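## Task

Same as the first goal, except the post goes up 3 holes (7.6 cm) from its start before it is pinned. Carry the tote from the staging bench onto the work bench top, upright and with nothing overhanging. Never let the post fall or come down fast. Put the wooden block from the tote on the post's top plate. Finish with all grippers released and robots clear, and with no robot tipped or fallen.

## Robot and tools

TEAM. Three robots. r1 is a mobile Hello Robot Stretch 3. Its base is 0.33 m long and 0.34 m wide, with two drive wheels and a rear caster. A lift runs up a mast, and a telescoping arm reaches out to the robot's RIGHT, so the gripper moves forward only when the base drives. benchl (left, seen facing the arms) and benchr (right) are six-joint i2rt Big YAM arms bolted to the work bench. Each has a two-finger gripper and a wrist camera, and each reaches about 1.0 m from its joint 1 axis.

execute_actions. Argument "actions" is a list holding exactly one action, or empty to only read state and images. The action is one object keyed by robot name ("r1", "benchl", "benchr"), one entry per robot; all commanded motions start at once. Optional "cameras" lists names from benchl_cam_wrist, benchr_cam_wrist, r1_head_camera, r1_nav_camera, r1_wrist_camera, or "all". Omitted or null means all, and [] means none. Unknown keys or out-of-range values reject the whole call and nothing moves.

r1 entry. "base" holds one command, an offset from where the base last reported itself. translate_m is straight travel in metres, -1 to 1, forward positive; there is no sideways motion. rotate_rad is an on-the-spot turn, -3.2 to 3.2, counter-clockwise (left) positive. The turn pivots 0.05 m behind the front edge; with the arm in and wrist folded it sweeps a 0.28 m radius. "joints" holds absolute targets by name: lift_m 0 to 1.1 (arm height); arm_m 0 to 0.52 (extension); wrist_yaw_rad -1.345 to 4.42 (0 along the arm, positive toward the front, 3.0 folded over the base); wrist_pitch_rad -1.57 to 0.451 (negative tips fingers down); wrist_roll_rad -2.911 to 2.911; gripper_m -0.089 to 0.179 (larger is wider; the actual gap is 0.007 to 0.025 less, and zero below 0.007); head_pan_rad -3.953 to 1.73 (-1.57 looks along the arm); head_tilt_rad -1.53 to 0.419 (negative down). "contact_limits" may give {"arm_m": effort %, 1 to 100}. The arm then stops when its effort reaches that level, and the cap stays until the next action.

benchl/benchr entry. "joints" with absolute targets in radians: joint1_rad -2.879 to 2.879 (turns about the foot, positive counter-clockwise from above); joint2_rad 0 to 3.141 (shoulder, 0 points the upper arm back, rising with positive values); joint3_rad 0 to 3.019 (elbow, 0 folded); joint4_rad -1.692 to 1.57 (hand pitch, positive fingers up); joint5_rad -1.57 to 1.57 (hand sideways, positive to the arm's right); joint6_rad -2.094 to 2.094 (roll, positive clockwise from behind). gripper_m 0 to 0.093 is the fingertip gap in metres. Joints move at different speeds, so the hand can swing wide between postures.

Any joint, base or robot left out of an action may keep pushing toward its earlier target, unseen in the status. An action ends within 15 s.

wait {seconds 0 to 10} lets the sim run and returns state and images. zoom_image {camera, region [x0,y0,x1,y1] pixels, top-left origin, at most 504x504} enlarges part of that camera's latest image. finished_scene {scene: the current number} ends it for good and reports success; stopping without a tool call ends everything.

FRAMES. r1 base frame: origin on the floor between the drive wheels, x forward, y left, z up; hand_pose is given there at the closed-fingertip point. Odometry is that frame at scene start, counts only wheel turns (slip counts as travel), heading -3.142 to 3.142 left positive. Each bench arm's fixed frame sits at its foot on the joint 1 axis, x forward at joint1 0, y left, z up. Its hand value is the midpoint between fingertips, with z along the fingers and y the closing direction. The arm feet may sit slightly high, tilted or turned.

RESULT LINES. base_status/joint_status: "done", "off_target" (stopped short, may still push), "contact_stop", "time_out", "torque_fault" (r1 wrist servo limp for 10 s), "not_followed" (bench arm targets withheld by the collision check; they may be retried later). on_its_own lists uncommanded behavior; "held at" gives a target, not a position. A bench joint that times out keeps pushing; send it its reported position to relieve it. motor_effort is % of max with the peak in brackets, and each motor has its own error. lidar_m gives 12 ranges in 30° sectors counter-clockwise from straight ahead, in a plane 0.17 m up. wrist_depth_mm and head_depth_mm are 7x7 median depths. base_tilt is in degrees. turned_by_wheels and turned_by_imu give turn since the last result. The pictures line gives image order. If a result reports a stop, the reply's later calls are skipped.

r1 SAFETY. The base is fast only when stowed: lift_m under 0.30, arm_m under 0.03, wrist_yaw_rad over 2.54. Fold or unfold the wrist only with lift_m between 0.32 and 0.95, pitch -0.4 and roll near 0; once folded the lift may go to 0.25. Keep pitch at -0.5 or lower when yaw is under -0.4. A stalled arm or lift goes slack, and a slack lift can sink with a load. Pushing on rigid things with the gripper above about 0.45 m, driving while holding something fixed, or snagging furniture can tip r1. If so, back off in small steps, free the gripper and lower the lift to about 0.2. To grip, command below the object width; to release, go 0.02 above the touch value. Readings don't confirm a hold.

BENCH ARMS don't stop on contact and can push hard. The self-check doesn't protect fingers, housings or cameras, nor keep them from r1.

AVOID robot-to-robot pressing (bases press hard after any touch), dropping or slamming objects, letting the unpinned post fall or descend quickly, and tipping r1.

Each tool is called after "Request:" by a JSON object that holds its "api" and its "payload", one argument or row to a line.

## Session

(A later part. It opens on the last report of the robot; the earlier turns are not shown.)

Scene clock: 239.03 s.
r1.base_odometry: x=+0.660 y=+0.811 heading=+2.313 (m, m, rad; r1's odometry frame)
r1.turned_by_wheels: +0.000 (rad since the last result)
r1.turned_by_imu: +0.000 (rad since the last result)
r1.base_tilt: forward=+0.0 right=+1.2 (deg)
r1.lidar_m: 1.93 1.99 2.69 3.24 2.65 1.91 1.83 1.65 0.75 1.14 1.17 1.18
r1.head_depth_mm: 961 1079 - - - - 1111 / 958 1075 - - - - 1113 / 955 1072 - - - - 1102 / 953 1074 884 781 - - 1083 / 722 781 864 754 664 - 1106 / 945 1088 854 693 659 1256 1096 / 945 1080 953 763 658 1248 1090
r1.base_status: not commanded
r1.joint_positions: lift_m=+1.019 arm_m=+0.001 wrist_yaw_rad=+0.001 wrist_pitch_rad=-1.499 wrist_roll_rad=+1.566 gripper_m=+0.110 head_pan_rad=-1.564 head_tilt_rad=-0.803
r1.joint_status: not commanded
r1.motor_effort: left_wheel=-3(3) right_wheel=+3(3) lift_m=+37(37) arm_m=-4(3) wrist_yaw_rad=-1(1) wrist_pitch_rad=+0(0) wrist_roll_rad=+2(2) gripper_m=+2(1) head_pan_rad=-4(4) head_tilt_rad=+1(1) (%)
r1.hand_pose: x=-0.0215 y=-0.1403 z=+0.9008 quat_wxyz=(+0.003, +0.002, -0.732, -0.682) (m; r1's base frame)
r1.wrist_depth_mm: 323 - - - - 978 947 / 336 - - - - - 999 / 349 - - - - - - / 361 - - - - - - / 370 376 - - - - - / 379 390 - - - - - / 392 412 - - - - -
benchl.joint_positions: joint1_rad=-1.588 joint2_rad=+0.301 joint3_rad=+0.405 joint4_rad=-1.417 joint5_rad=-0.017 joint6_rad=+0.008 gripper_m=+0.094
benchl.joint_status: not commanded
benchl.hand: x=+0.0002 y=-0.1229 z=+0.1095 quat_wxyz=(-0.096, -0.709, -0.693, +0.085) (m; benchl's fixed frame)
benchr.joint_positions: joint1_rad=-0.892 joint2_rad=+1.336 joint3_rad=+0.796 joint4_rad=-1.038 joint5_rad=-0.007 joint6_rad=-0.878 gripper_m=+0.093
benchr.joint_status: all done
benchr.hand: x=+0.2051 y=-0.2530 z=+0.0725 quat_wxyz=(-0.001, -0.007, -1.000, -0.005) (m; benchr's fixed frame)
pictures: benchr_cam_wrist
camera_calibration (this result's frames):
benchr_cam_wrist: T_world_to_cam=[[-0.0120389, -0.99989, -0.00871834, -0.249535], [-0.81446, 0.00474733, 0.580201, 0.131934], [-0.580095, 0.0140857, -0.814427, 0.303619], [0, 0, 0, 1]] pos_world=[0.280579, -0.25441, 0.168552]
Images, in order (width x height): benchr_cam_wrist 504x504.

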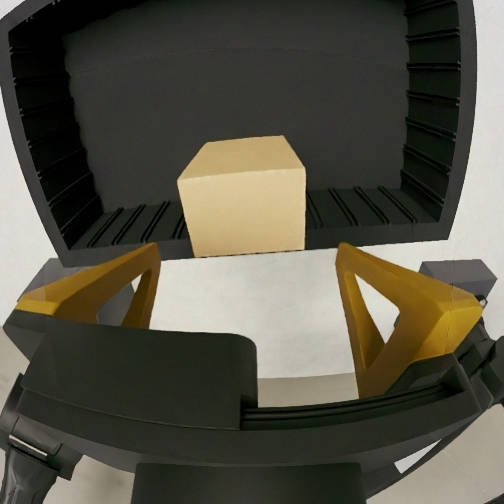

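Request:
{"api": "execute_actions", "payload": {
  "actions": [
    {"benchr":{"joints":{"joint1_rad":-0.875,"joint2_rad":1.555,"joint3_rad":0.71,"joint4_rad":-0.72}}}
  ],
  "cameras": ["benchr_cam_wrist"]
}}

Request:
{"api": "execute_actions", "payload": {
  "actions": [
    {"benchr":{"joints":{"gripper_m":0.03}}}
  ],
  "cameras": []
}}

Request:
{"api": "execute_actions", "payload": {
  "actions": [
    {"benchr":{"joints":{"joint2_rad":1.25,"joint3_rad":0.9,"joint4_rad":-1.2}}}
  ],
  "cameras": ["benchr_cam_wrist"]
}}

Scene clock: 241.13 s.
r1.base_odometry: x=+0.660 y=+0.811 heading=+2.313 (m, m, rad; r1's odometry frame)
r1.turned_by_wheels: +0.000 (rad since the last result)
r1.turned_by_imu: +0.000 (rad since the last result)
r1.base_tilt: forward=+0.0 right=+1.3 (deg)
r1.lidar_m: 1.93 1.99 2.70 3.25 2.65 1.91 1.83 1.65 0.74 1.14 1.17 1.18
r1.head_depth_mm: 957 1075 - - - - 1111 / 952 1083 - - - - 1115 / 952 1074 - - - - 1103 / 952 1069 884 781 - - 1091 / 723 792 865 756 662 - 1101 / 943 1084 854 694 658 1250 1096 / 940 1078 953 764 656 1247 1088
r1.base_status: not commanded
r1.joint_positions: lift_m=+1.019 arm_m=+0.001 wrist_yaw_rad=+0.001 wrist_pitch_rad=-1.499 wrist_roll_rad=+1.566 gripper_m=+0.110 head_pan_rad=-1.564 head_tilt_rad=-0.803
r1.joint_status: not commanded
r1.motor_effort: left_wheel=-3(3) right_wheel=+3(3) lift_m=+37(38) arm_m=-4(4) wrist_yaw_rad=-1(2) wrist_pitch_rad=+0(0) wrist_roll_rad=+2(2) gripper_m=+1(1) head_pan_rad=-4(4) head_tilt_rad=+1(1) (%)
r1.hand_pose: x=-0.0215 y=-0.1403 z=+0.9008 quat_wxyz=(+0.003, +0.002, -0.732, -0.682) (m; r1's base frame)
r1.wrist_depth_mm: 324 977 - - - 990 970 / 337 - - - - - - / 344 - - - - - - / 355 - - - - - - / 366 379 - - - - - / 384 386 - - - - - / 393 417 - - - - -
benchl.joint_positions: joint1_rad=-1.588 joint2_rad=+0.301 joint3_rad=+0.405 joint4_rad=-1.417 joint5_rad=-0.017 joint6_rad=+0.008 gripper_m=+0.094
benchl.joint_status: not commanded
benchl.hand: x=+0.0002 y=-0.1229 z=+0.1095 quat_wxyz=(-0.096, -0.709, -0.693, +0.085) (m; benchl's fixed frame)
benchr.joint_positions: joint1_rad=-0.884 joint2_rad=+1.560 joint3_rad=+0.716 joint4_rad=-0.734 joint5_rad=-0.008 joint6_rad=-0.879 gripper_m=+0.093
benchr.joint_status: all done
benchr.hand: x=+0.2147 y=-0.2605 z=-0.0216 quat_wxyz=(-0.001, -0.003, -1.000, -0.005) (m; benchr's fixed frame)
pictures: benchr_cam_wrist
camera_calibration (this result's frames):
benchr_cam_wrist: T_world_to_cam=[[-0.0028864, -0.999953, -0.00925404, -0.259721], [-0.814507, -0.00301785, 0.580146, 0.192324], [-0.580147, 0.00921201, -0.81446, 0.231463], [0, 0, 0, 1]] pos_world=[0.290182, -0.261261, 0.0745372]
Images, in order (width x height): benchr_cam_wrist 504x504.

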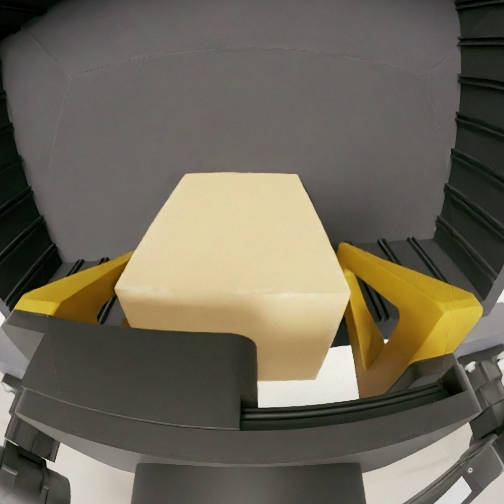

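Scene clock: 241.77 s.
r1.base_odometry: x=+0.660 y=+0.811 heading=+2.313 (m, m, rad; r1's odometry frame)
r1.turned_by_wheels: +0.000 (rad since the last result)
r1.turned_by_imu: +0.000 (rad since the last result)
r1.base_tilt: forward=-0.1 right=+1.3 (deg)
r1.lidar_m: 1.93 1.99 2.69 3.23 2.65 1.91 1.83 1.65 0.75 1.13 1.17 1.18
r1.head_depth_mm: 952 1073 - - - - 1110 / 957 1076 - - - - 1113 / 951 1072 - - - - 1101 / 954 1068 884 780 - - 1090 / 721 788 862 759 663 - 1099 / 942 1082 853 694 660 1255 1094 / 943 1082 956 763 655 1254 1095
r1.base_status: not commanded
r1.joint_positions: lift_m=+1.019 arm_m=+0.001 wrist_yaw_rad=+0.001 wrist_pitch_rad=-1.499 wrist_roll_rad=+1.566 gripper_m=+0.110 head_pan_rad=-1.564 head_tilt_rad=-0.803
r1.joint_status: not commanded
r1.motor_effort: left_wheel=-3(3) right_wheel=+3(3) lift_m=+38(37) arm_m=-4(4) wrist_yaw_rad=-1(1) wrist_pitch_rad=+0(0) wrist_roll_rad=+2(2) gripper_m=+1(1) head_pan_rad=-3(4) head_tilt_rad=+1(1) (%)
r1.hand_pose: x=-0.0215 y=-0.1403 z=+0.9008 quat_wxyz=(+0.003, +0.002, -0.732, -0.682) (m; r1's base frame)
r1.wrist_depth_mm: 325 992 - - 986 997 973 / 334 - - - - - - / 347 - - - - - - / 356 - - - - - - / 372 377 - - - - - / 382 387 - - - - - / 389 410 - - - - -
benchl.joint_positions: joint1_rad=-1.588 joint2_rad=+0.301 joint3_rad=+0.405 joint4_rad=-1.417 joint5_rad=-0.017 joint6_rad=+0.008 gripper_m=+0.094
benchl.joint_status: not commanded
benchl.hand: x=+0.0002 y=-0.1229 z=+0.1095 quat_wxyz=(-0.096, -0.709, -0.693, +0.085) (m; benchl's fixed frame)
benchr.joint_positions: joint1_rad=-0.884 joint2_rad=+1.560 joint3_rad=+0.716 joint4_rad=-0.730 joint5_rad=-0.009 joint6_rad=-0.879 gripper_m=+0.080
benchr.joint_status: gripper_m off_target (ended at +0.080, target +0.030)
benchr.hand: x=+0.2155 y=-0.2610 z=-0.0216 quat_wxyz=(-0.002, -0.002, -1.000, -0.004) (m; benchr's fixed frame)
pictures: none
No camera images: the call's "cameras" was empty. Leave "cameras" out to get every camera's image.

Scene clock: 242.97 s.
r1.base_odometry: x=+0.660 y=+0.811 heading=+2.313 (m, m, rad; r1's odometry frame)
r1.turned_by_wheels: +0.000 (rad since the last result)
r1.turned_by_imu: +0.000 (rad since the last result)
r1.base_tilt: forward=+0.0 right=+1.3 (deg)
r1.lidar_m: 1.93 1.99 2.69 3.23 2.66 1.91 1.83 1.64 0.75 1.13 1.17 1.18
r1.head_depth_mm: 957 1076 - - - - 1108 / 955 1082 - - - - 1114 / 952 1076 - - - - 1103 / 950 1073 886 781 - - 1087 / 734 784 866 754 664 - 1099 / 941 1081 847 695 659 1251 1101 / 945 1080 953 763 654 1244 1091
r1.base_status: not commanded
r1.joint_positions: lift_m=+1.019 arm_m=+0.001 wrist_yaw_rad=+0.001 wrist_pitch_rad=-1.499 wrist_roll_rad=+1.566 gripper_m=+0.110 head_pan_rad=-1.564 head_tilt_rad=-0.803
r1.joint_status: not commanded
r1.motor_effort: left_wheel=-3(3) right_wheel=+3(3) lift_m=+37(37) arm_m=-3(3) wrist_yaw_rad=-1(2) wrist_pitch_rad=+0(0) wrist_roll_rad=+2(2) gripper_m=+1(0) head_pan_rad=-3(4) head_tilt_rad=+1(1) (%)
r1.hand_pose: x=-0.0215 y=-0.1403 z=+0.9008 quat_wxyz=(+0.003, +0.002, -0.732, -0.682) (m; r1's base frame)
r1.wrist_depth_mm: 327 983 984 - 966 957 959 / 337 - - - - - - / 344 - - - - - - / 358 - - - - - - / 368 373 - - - - - / 382 390 - - - - - / 394 416 - - - - -
benchl.joint_positions: joint1_rad=-1.588 joint2_rad=+0.301 joint3_rad=+0.405 joint4_rad=-1.417 joint5_rad=-0.017 joint6_rad=+0.008 gripper_m=+0.094
benchl.joint_status: not commanded
benchl.hand: x=+0.0002 y=-0.1229 z=+0.1095 quat_wxyz=(-0.096, -0.709, -0.693, +0.085) (m; benchl's fixed frame)
benchr.joint_positions: joint1_rad=-0.883 joint2_rad=+1.247 joint3_rad=+0.871 joint4_rad=-1.192 joint5_rad=-0.009 joint6_rad=-0.881 gripper_m=+0.080
benchr.joint_status: all done
benchr.hand: x=+0.2051 y=-0.2480 z=+0.1251 quat_wxyz=(-0.005, -0.001, -1.000, -0.002) (m; benchr's fixed frame)
pictures: benchr_cam_wrist
camera_calibration (this result's frames):
benchr_cam_wrist: T_world_to_cam=[[-0.000174842, -0.999998, -0.00196714, -0.247415], [-0.819098, -0.000985244, 0.573652, 0.101735], [-0.573653, 0.00171158, -0.819097, 0.342666], [0, 0, 0, 1]] pos_world=[0.279859, -0.247901, 0.22183]
Images, in order (width x height): benchr_cam_wrist 504x504.

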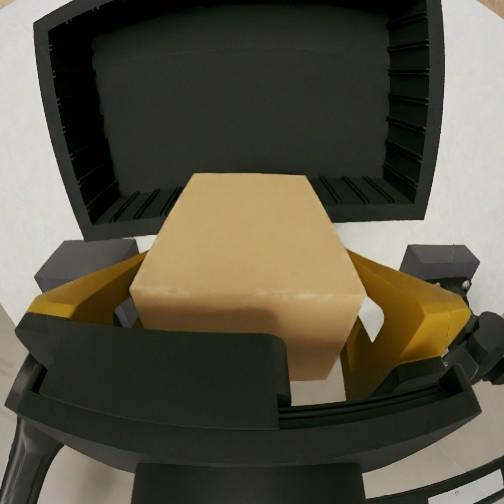

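Request:
{"api": "execute_actions", "payload": {
  "actions": [
    {"benchr":{"joints":{"joint1_rad":1.36,"joint2_rad":1.5,"joint3_rad":1.9,"joint4_rad":-1.67,"joint6_rad":0}}}
  ],
  "cameras": []
}}

Request:
{"api": "execute_actions", "payload": {
  "actions": [
    {"benchr":{"joints":{"joint2_rad":2.1,"joint3_rad":2.52}},"r1":{"joints":{"head_pan_rad":-2.2,"head_tilt_rad":-0.4,"lift_m":0.6}}}
  ],
  "cameras": ["benchr_cam_wrist","r1_head_camera"]
}}

Scene clock: 245.93 s.
r1.base_odometry: x=+0.660 y=+0.811 heading=+2.313 (m, m, rad; r1's odometry frame)
r1.turned_by_wheels: +0.000 (rad since the last result)
r1.turned_by_imu: +0.000 (rad since the last result)
r1.base_tilt: forward=-0.1 right=+1.3 (deg)
r1.lidar_m: 1.93 1.99 2.69 3.24 2.65 1.91 1.83 1.64 0.75 1.13 1.17 1.18
r1.head_depth_mm: 960 1078 - - - - 1108 / 954 1078 - - - - 1113 / 956 1075 - - - - 1103 / 948 1069 884 779 - - 1088 / 725 835 867 756 662 - 1103 / 946 1082 849 695 659 1258 1100 / 943 1084 953 764 655 1248 1091
r1.base_status: not commanded
r1.joint_positions: lift_m=+1.019 arm_m=+0.001 wrist_yaw_rad=+0.001 wrist_pitch_rad=-1.499 wrist_roll_rad=+1.566 gripper_m=+0.110 head_pan_rad=-1.564 head_tilt_rad=-0.803
r1.joint_status: not commanded
r1.motor_effort: left_wheel=-3(3) right_wheel=+3(3) lift_m=+37(37) arm_m=-3(4) wrist_yaw_rad=-1(1) wrist_pitch_rad=+0(0) wrist_roll_rad=+2(1) gripper_m=+2(0) head_pan_rad=-4(4) head_tilt_rad=+1(1) (%)
r1.hand_pose: x=-0.0215 y=-0.1403 z=+0.9008 quat_wxyz=(+0.003, +0.002, -0.732, -0.682) (m; r1's base frame)
r1.wrist_depth_mm: 326 977 969 - - 972 997 / 336 - - - 985 - 1000 / 347 - - - - - - / 357 - - - - - - / 370 378 - - - - - / 383 389 - - - - - / 393 412 - - - - -
benchl.joint_positions: joint1_rad=-1.588 joint2_rad=+0.301 joint3_rad=+0.405 joint4_rad=-1.417 joint5_rad=-0.017 joint6_rad=+0.008 gripper_m=+0.094
benchl.joint_status: not commanded
benchl.hand: x=+0.0002 y=-0.1229 z=+0.1095 quat_wxyz=(-0.096, -0.709, -0.693, +0.085) (m; benchl's fixed frame)
benchr.joint_positions: joint1_rad=+1.368 joint2_rad=+1.526 joint3_rad=+1.833 joint4_rad=-1.665 joint5_rad=-0.010 joint6_rad=-0.012 gripper_m=+0.080
benchr.joint_status: all done
benchr.hand: x=+0.0973 y=+0.4790 z=+0.3870 quat_wxyz=(-0.080, +0.633, -0.767, -0.070) (m; benchr's fixed frame)
pictures: none
No camera images: the call's "cameras" was empty. Leave "cameras" out to get every camera's image.

Scene clock: 250.60 s.
r1.base_odometry: x=+0.660 y=+0.811 heading=+2.313 (m, m, rad; r1's odometry frame)
r1.turned_by_wheels: +0.000 (rad since the last result)
r1.turned_by_imu: +0.000 (rad since the last result)
r1.base_tilt: forward=-0.1 right=+1.4 (deg)
r1.lidar_m: 1.93 1.99 2.69 3.23 2.65 1.90 1.83 1.64 0.75 1.14 1.17 1.18
r1.head_depth_mm: 1567 1735 1906 2054 2117 1669 1339 / 1420 1559 1704 1926 2076 1664 1342 / 1292 1408 1556 1705 1895 1675 1328 / 1182 830 924 1031 1622 745 1228 / 1112 1174 1283 1390 1492 743 616 / 1030 1055 1179 1273 976 739 595 / 971 995 1095 1175 968 736 593
r1.base_status: not commanded
r1.joint_positions: lift_m=+0.601 arm_m=+0.001 wrist_yaw_rad=+0.001 wrist_pitch_rad=-1.499 wrist_roll_rad=+1.566 gripper_m=+0.110 head_pan_rad=-2.193 head_tilt_rad=-0.409
r1.joint_status: all done
r1.motor_effort: left_wheel=-3(3) right_wheel=+3(3) lift_m=+14(35) arm_m=-4(3) wrist_yaw_rad=-1(1) wrist_pitch_rad=+0(0) wrist_roll_rad=+2(2) gripper_m=+0(1) head_pan_rad=-4(47) head_tilt_rad=+3(18) (%)
r1.hand_pose: x=-0.0215 y=-0.1403 z=+0.4820 quat_wxyz=(+0.003, +0.002, -0.732, -0.682) (m; r1's base frame)
r1.wrist_depth_mm: 606 590 616 600 - 582 590 / 620 634 619 617 - - 613 / 650 650 652 645 - - 625 / 670 654 660 671 - 643 639 / 720 702 690 687 675 663 667 / 737 744 721 723 715 687 683 / 751 749 748 734 739 720 705
benchl.joint_positions: joint1_rad=-1.588 joint2_rad=+0.301 joint3_rad=+0.405 joint4_rad=-1.417 joint5_rad=-0.017 joint6_rad=+0.008 gripper_m=+0.094
benchl.joint_status: not commanded
benchl.hand: x=+0.0002 y=-0.1229 z=+0.1095 quat_wxyz=(-0.096, -0.709, -0.693, +0.085) (m; benchl's fixed frame)
benchr.joint_positions: joint1_rad=+1.368 joint2_rad=+2.121 joint3_rad=+2.452 joint4_rad=-1.672 joint5_rad=-0.010 joint6_rad=-0.012 gripper_m=+0.080
benchr.joint_status: all done
benchr.hand: x=+0.1389 y=+0.6809 z=+0.3026 quat_wxyz=(-0.086, +0.633, -0.766, -0.076) (m; benchr's fixed frame)
pictures: benchr_cam_wrist, r1_head_camera (sideways: a quarter turn clockwise sets it upright)
camera_calibration (this result's frames):
benchr_cam_wrist: T_world_to_cam=[[0.982548, -0.185949, -0.00464805, -0.00816105], [-0.17026, -0.909145, 0.380088, 0.533418], [-0.074903, -0.372664, -0.924938, 0.666107], [0, 0, 0, 1]] pos_world=[0.148731, 0.73167, 0.413324]
r1_head_camera: T_world_to_cam=[[0.212594, 0.334739, -0.918016, 1.21129], [0.792184, -0.609058, -0.0386287, 0.0499031], [-0.572056, -0.719026, -0.394657, 0.469719], [0, 0, 0, 1]] pos_world=[-0.0283395, -0.037331, 1.29929]
Images, in order (width x height): benchr_cam_wrist 504x504, r1_head_camera 896x504.

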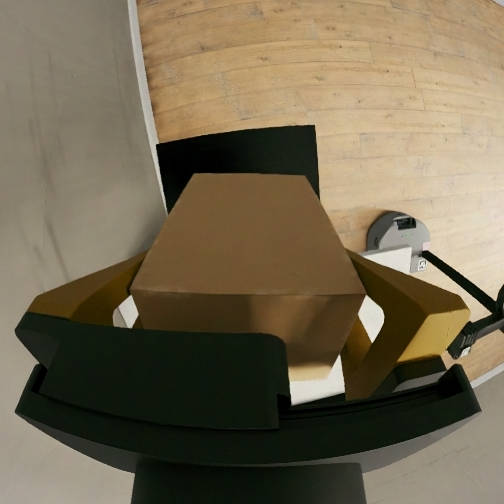

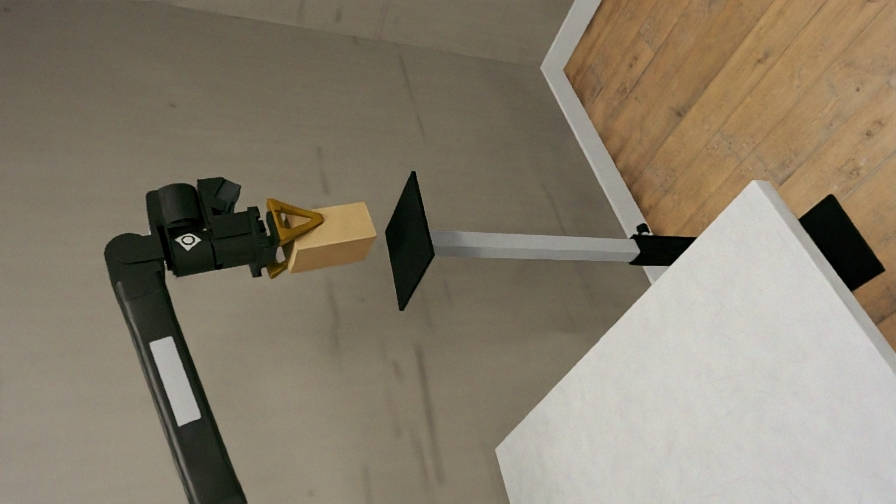

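Request:
{"api": "execute_actions", "payload": {
  "actions": [
    {"benchr":{"joints":{"joint2_rad":2.19,"joint4_rad":-1.69}}}
  ],
  "cameras": ["r1_head_camera"]
}}

Scene clock: 252.30 s.
r1.base_odometry: x=+0.660 y=+0.811 heading=+2.313 (m, m, rad; r1's odometry frame)
r1.turned_by_wheels: +0.000 (rad since the last result)
r1.turned_by_imu: +0.000 (rad since the last result)
r1.base_tilt: forward=+0.0 right=+1.3 (deg)
r1.lidar_m: 1.93 1.99 2.70 3.24 2.65 1.91 1.83 1.65 0.75 1.13 1.17 1.18
r1.head_depth_mm: 1580 1724 1902 2062 2126 1681 1339 / 1416 1555 1731 1913 2073 1663 1344 / 1293 1392 1549 1711 1883 1663 1328 / 1196 848 932 1031 1629 744 1228 / 1107 1145 1285 1387 1494 742 614 / 1032 1060 1182 1276 976 739 594 / 963 1002 1102 1179 972 735 593
r1.base_status: not commanded
r1.joint_positions: lift_m=+0.601 arm_m=+0.001 wrist_yaw_rad=+0.001 wrist_pitch_rad=-1.499 wrist_roll_rad=+1.566 gripper_m=+0.110 head_pan_rad=-2.193 head_tilt_rad=-0.409
r1.joint_status: not commanded
r1.motor_effort: left_wheel=-3(3) right_wheel=+3(3) lift_m=+14(14) arm_m=-4(3) wrist_yaw_rad=-1(1) wrist_pitch_rad=+0(0) wrist_roll_rad=+2(1) gripper_m=+1(0) head_pan_rad=-4(4) head_tilt_rad=+3(3) (%)
r1.hand_pose: x=-0.0215 y=-0.1403 z=+0.4820 quat_wxyz=(+0.003, +0.002, -0.732, -0.682) (m; r1's base frame)
r1.wrist_depth_mm: 612 590 604 609 - 591 584 / 625 628 616 618 - - 608 / 649 660 650 639 - - 620 / 685 663 669 671 - 655 640 / 700 709 687 683 669 678 665 / 728 705 710 700 715 703 679 / 772 752 735 740 732 721 732
benchl.joint_positions: joint1_rad=-1.588 joint2_rad=+0.301 joint3_rad=+0.405 joint4_rad=-1.417 joint5_rad=-0.017 joint6_rad=+0.008 gripper_m=+0.094
benchl.joint_status: not commanded
benchl.hand: x=+0.0002 y=-0.1229 z=+0.1095 quat_wxyz=(-0.096, -0.709, -0.693, +0.085) (m; benchl's fixed frame)
benchr.joint_positions: joint1_rad=+1.368 joint2_rad=+2.203 joint3_rad=+2.460 joint4_rad=-1.684 joint5_rad=-0.010 joint6_rad=-0.012 gripper_m=+0.080
benchr.joint_status: all done
benchr.hand: x=+0.1409 y=+0.6906 z=+0.2497 quat_wxyz=(-0.053, +0.635, -0.769, -0.049) (m; benchr's fixed frame)
pictures: r1_head_camera (sideways: a quarter turn clockwise sets it upright)
camera_calibration (this result's frames):
r1_head_camera: T_world_to_cam=[[0.212594, 0.334739, -0.918016, 1.21129], [0.792185, -0.609058, -0.0386287, 0.0499031], [-0.572055, -0.719026, -0.394657, 0.469719], [0, 0, 0, 1]] pos_world=[-0.0283395, -0.037331, 1.29929]
Images, in order (width x height): r1_head_camera 896x504.

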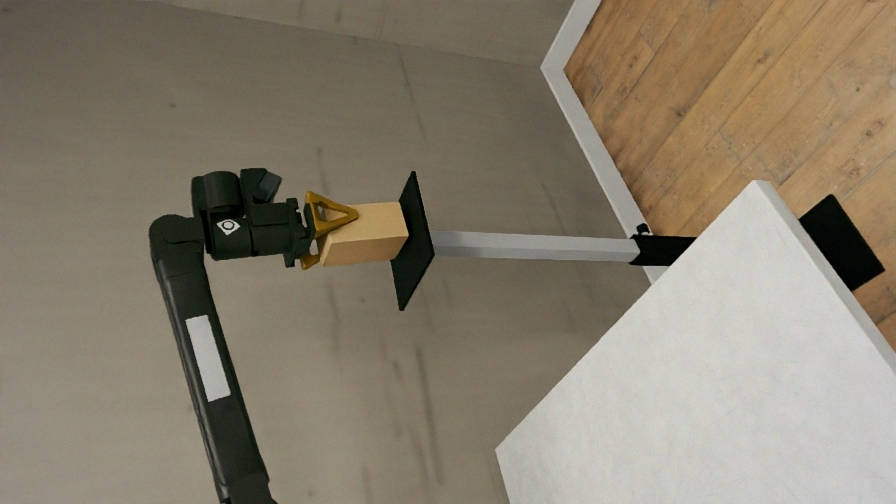

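Request:
{"api": "execute_actions", "payload": {
  "actions": [
    {"benchr":{"joints":{"joint2_rad":2.23}}}
  ],
  "cameras": ["r1_head_camera"]
}}

Request:
{"api": "execute_actions", "payload": {
  "actions": [
    {"benchr":{"joints":{"gripper_m":0.093}}}
  ],
  "cameras": ["r1_head_camera"]
}}

Request:
{"api": "execute_actions", "payload": {
  "actions": [
    {"benchr":{"joints":{"joint2_rad":1.7}}}
  ],
  "cameras": ["r1_head_camera","benchr_cam_wrist"]
}}

Scene clock: 253.73 s.
r1.base_odometry: x=+0.660 y=+0.811 heading=+2.313 (m, m, rad; r1's odometry frame)
r1.turned_by_wheels: +0.000 (rad since the last result)
r1.turned_by_imu: +0.000 (rad since the last result)
r1.base_tilt: forward=-0.1 right=+1.3 (deg)
r1.lidar_m: 1.93 1.99 2.69 3.23 2.64 1.91 1.84 1.64 0.75 1.13 1.17 1.18
r1.head_depth_mm: 1564 1732 1895 2053 2115 1662 1345 / 1415 1562 1712 1914 2085 1672 1338 / 1299 1376 1547 1704 1906 1658 1322 / 1199 853 930 1030 1608 744 1223 / 1111 1141 1283 1384 1489 742 614 / 1033 1064 1183 1281 972 741 594 / 961 1002 1098 1175 967 736 591
r1.base_status: not commanded
r1.joint_positions: lift_m=+0.601 arm_m=+0.001 wrist_yaw_rad=+0.001 wrist_pitch_rad=-1.499 wrist_roll_rad=+1.566 gripper_m=+0.110 head_pan_rad=-2.193 head_tilt_rad=-0.409
r1.joint_status: not commanded
r1.motor_effort: left_wheel=-3(3) right_wheel=+3(3) lift_m=+14(14) arm_m=-4(3) wrist_yaw_rad=-1(1) wrist_pitch_rad=+0(0) wrist_roll_rad=+2(2) gripper_m=+0(1) head_pan_rad=-4(4) head_tilt_rad=+2(3) (%)
r1.hand_pose: x=-0.0215 y=-0.1403 z=+0.4820 quat_wxyz=(+0.003, +0.002, -0.732, -0.682) (m; r1's base frame)
r1.wrist_depth_mm: 610 587 611 602 - 586 591 / 636 634 626 621 - - 606 / 659 645 645 652 - - 619 / 690 673 665 656 - 651 658 / 704 702 689 682 684 673 658 / 724 733 702 711 707 693 692 / 765 751 739 746 741 716 719
benchl.joint_positions: joint1_rad=-1.588 joint2_rad=+0.301 joint3_rad=+0.405 joint4_rad=-1.417 joint5_rad=-0.017 joint6_rad=+0.008 gripper_m=+0.094
benchl.joint_status: not commanded
benchl.hand: x=+0.0002 y=-0.1229 z=+0.1095 quat_wxyz=(-0.096, -0.709, -0.693, +0.085) (m; benchl's fixed frame)
benchr.joint_positions: joint1_rad=+1.367 joint2_rad=+2.218 joint3_rad=+2.461 joint4_rad=-1.685 joint5_rad=-0.010 joint6_rad=-0.010 gripper_m=+0.080
benchr.joint_status: all done
benchr.hand: x=+0.1415 y=+0.6923 z=+0.2398 quat_wxyz=(-0.047, +0.635, -0.770, -0.044) (m; benchr's fixed frame)
pictures: r1_head_camera (sideways: a quarter turn clockwise sets it upright)
camera_calibration (this result's frames):
r1_head_camera: T_world_to_cam=[[0.212594, 0.334739, -0.918016, 1.21129], [0.792185, -0.609058, -0.0386287, 0.0499031], [-0.572055, -0.719026, -0.394657, 0.469719], [0, 0, 0, 1]] pos_world=[-0.0283395, -0.037331, 1.29929]
Images, in order (width x height): r1_head_camera 896x504.

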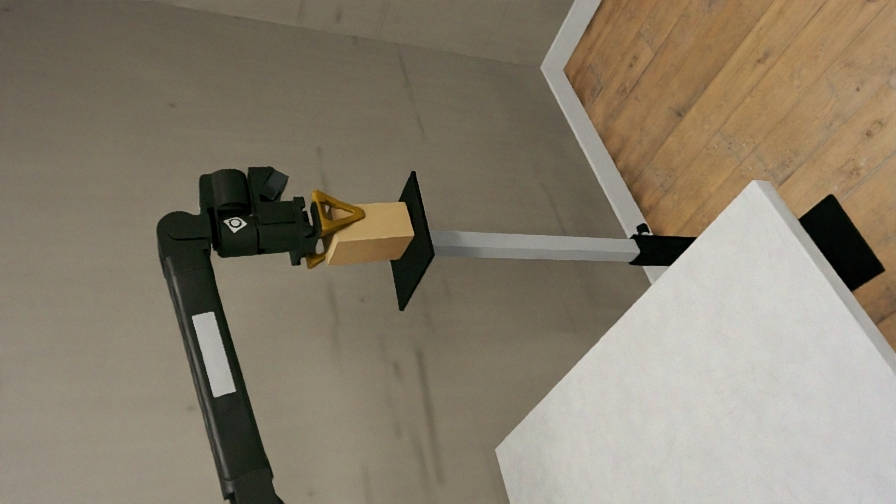

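Scene clock: 254.37 s.
r1.base_odometry: x=+0.660 y=+0.811 heading=+2.313 (m, m, rad; r1's odometry frame)
r1.turned_by_wheels: +0.000 (rad since the last result)
r1.turned_by_imu: +0.000 (rad since the last result)
r1.base_tilt: forward=-0.1 right=+1.3 (deg)
r1.lidar_m: 1.93 1.99 2.68 3.24 2.66 1.91 1.83 1.65 0.75 1.14 1.17 1.18
r1.head_depth_mm: 1574 1728 1906 2046 2122 1677 1340 / 1415 1560 1714 1921 2071 1667 1339 / 1301 1373 1547 1700 1906 1653 1324 / 1190 857 945 1026 1618 746 1228 / 1107 1149 1280 1396 1492 743 615 / 1034 1065 1186 1280 974 738 594 / 965 1004 1098 1179 971 736 592
r1.base_status: not commanded
r1.joint_positions: lift_m=+0.601 arm_m=+0.001 wrist_yaw_rad=+0.001 wrist_pitch_rad=-1.499 wrist_roll_rad=+1.566 gripper_m=+0.110 head_pan_rad=-2.193 head_tilt_rad=-0.409
r1.joint_status: not commanded
r1.motor_effort: left_wheel=-3(3) right_wheel=+3(3) lift_m=+14(14) arm_m=-3(4) wrist_yaw_rad=-1(1) wrist_pitch_rad=+0(0) wrist_roll_rad=+2(2) gripper_m=+1(1) head_pan_rad=-4(4) head_tilt_rad=+3(3) (%)
r1.hand_pose: x=-0.0215 y=-0.1403 z=+0.4820 quat_wxyz=(+0.003, +0.002, -0.732, -0.682) (m; r1's base frame)
r1.wrist_depth_mm: 610 591 600 606 - 586 594 / 638 630 623 622 - - 610 / 665 651 649 644 - - 623 / 678 667 669 666 - 647 652 / 701 693 690 683 680 668 656 / 728 717 711 705 720 686 690 / 750 758 755 731 724 729 722
benchl.joint_positions: joint1_rad=-1.588 joint2_rad=+0.301 joint3_rad=+0.405 joint4_rad=-1.417 joint5_rad=-0.017 joint6_rad=+0.008 gripper_m=+0.094
benchl.joint_status: not commanded
benchl.hand: x=+0.0002 y=-0.1229 z=+0.1095 quat_wxyz=(-0.096, -0.709, -0.693, +0.085) (m; benchl's fixed frame)
benchr.joint_positions: joint1_rad=+1.367 joint2_rad=+2.218 joint3_rad=+2.461 joint4_rad=-1.685 joint5_rad=-0.010 joint6_rad=-0.010 gripper_m=+0.093
benchr.joint_status: all done
benchr.hand: x=+0.1415 y=+0.6923 z=+0.2398 quat_wxyz=(-0.047, +0.635, -0.770, -0.044) (m; benchr's fixed frame)
pictures: r1_head_camera (sideways: a quarter turn clockwise sets it upright)
camera_calibration (this result's frames):
r1_head_camera: T_world_to_cam=[[0.212594, 0.334739, -0.918016, 1.21129], [0.792185, -0.609058, -0.0386287, 0.0499031], [-0.572055, -0.719026, -0.394657, 0.469719], [0, 0, 0, 1]] pos_world=[-0.0283395, -0.037331, 1.29929]
Images, in order (width x height): r1_head_camera 896x504.

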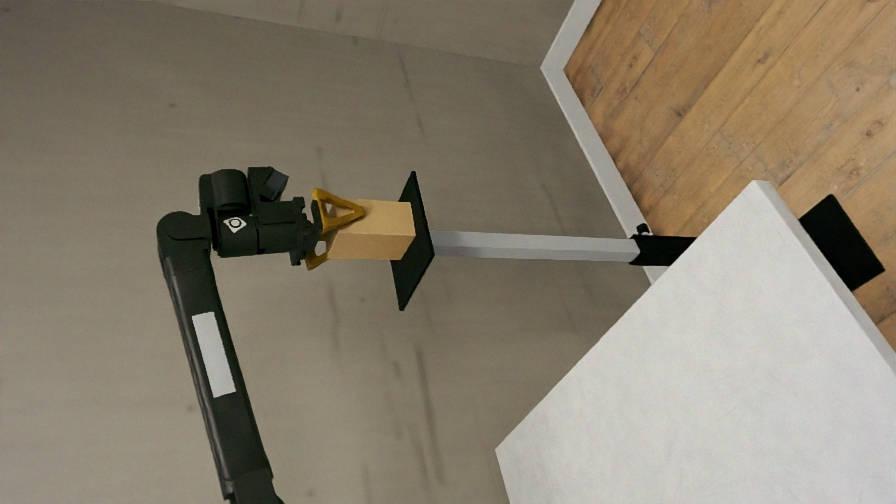

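Scene clock: 256.37 s.
r1.base_odometry: x=+0.660 y=+0.811 heading=+2.313 (m, m, rad; r1's odometry frame)
r1.turned_by_wheels: +0.000 (rad since the last result)
r1.turned_by_imu: +0.000 (rad since the last result)
r1.base_tilt: forward=-0.1 right=+1.3 (deg)
r1.lidar_m: 1.93 1.99 2.67 3.24 2.65 1.91 1.83 1.65 0.75 1.14 1.17 1.18
r1.head_depth_mm: 1577 1738 1913 2058 2120 1676 1355 / 1425 1563 1721 1923 2075 1679 1344 / 1298 1413 1543 1699 1892 1666 1323 / 1197 1286 1369 1029 1622 746 1228 / 1090 1190 1288 1390 1485 742 614 / 1016 1105 1183 1275 972 740 594 / 966 1029 1097 1180 974 734 591
r1.base_status: not commanded
r1.joint_positions: lift_m=+0.601 arm_m=+0.001 wrist_yaw_rad=+0.001 wrist_pitch_rad=-1.499 wrist_roll_rad=+1.566 gripper_m=+0.110 head_pan_rad=-2.193 head_tilt_rad=-0.409
r1.joint_status: not commanded
r1.motor_effort: left_wheel=-3(3) right_wheel=+3(3) lift_m=+14(14) arm_m=-3(4) wrist_yaw_rad=-1(2) wrist_pitch_rad=+0(0) wrist_roll_rad=+2(1) gripper_m=+0(1) head_pan_rad=-4(4) head_tilt_rad=+3(3) (%)
r1.hand_pose: x=-0.0215 y=-0.1403 z=+0.4820 quat_wxyz=(+0.003, +0.002, -0.732, -0.682) (m; r1's base frame)
r1.wrist_depth_mm: 606 589 605 599 - 589 581 / 629 638 611 622 - - 611 / 657 662 658 648 - - 626 / 674 663 670 663 - 650 656 / 696 702 695 676 687 673 676 / 737 734 717 724 694 701 678 / 763 752 747 748 722 732 714
benchl.joint_positions: joint1_rad=-1.588 joint2_rad=+0.301 joint3_rad=+0.405 joint4_rad=-1.417 joint5_rad=-0.017 joint6_rad=+0.008 gripper_m=+0.094
benchl.joint_status: not commanded
benchl.hand: x=+0.0002 y=-0.1229 z=+0.1095 quat_wxyz=(-0.096, -0.709, -0.693, +0.085) (m; benchl's fixed frame)
benchr.joint_positions: joint1_rad=+1.367 joint2_rad=+1.705 joint3_rad=+2.519 joint4_rad=-1.685 joint5_rad=-0.010 joint6_rad=-0.010 gripper_m=+0.093
benchr.joint_status: all done
benchr.hand: x=+0.1120 y=+0.5490 z=+0.5867 quat_wxyz=(-0.264, +0.598, -0.724, -0.219) (m; benchr's fixed frame)
pictures: benchr_cam_wrist, r1_head_camera (sideways: a quarter turn clockwise sets it upright)
camera_calibration (this result's frames):
benchr_cam_wrist: T_world_to_cam=[[0.982338, -0.187103, 0.00209832, -0.00821037], [-0.186327, -0.979168, -0.080695, 0.611464], [0.0171529, 0.0788788, -0.996737, 0.661602], [0, 0, 0, 1]] pos_world=[0.110649, 0.545004, 0.708802]
r1_head_camera: T_world_to_cam=[[0.212594, 0.334739, -0.918016, 1.21129], [0.792185, -0.609058, -0.0386287, 0.0499031], [-0.572055, -0.719026, -0.394657, 0.469719], [0, 0, 0, 1]] pos_world=[-0.0283395, -0.037331, 1.29929]
Images, in order (width x height): benchr_cam_wrist 504x504, r1_head_camera 896x504.

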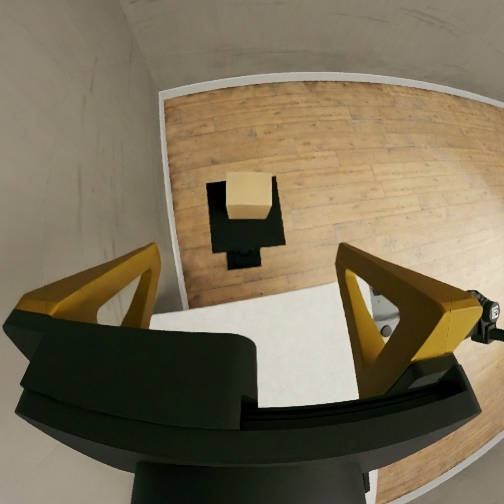

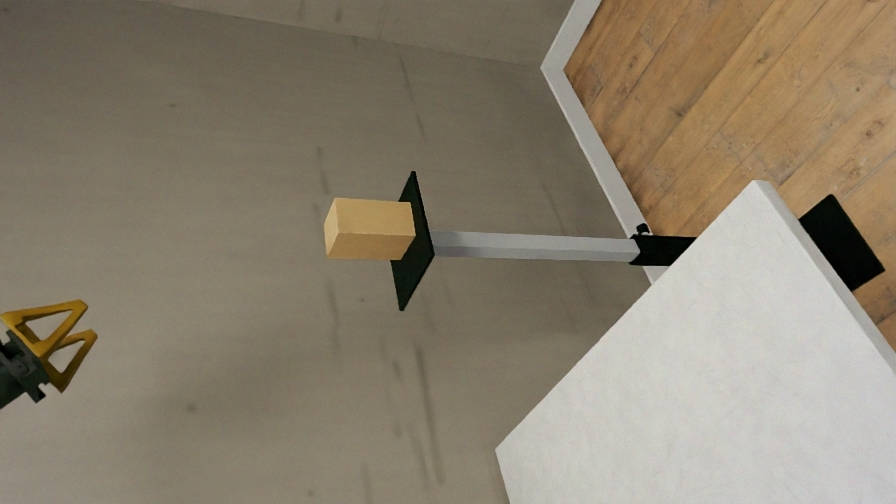

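Request:
{"api": "finished_scene", "payload": {
  "scene": 2
}}

The scene is finished: the task was done.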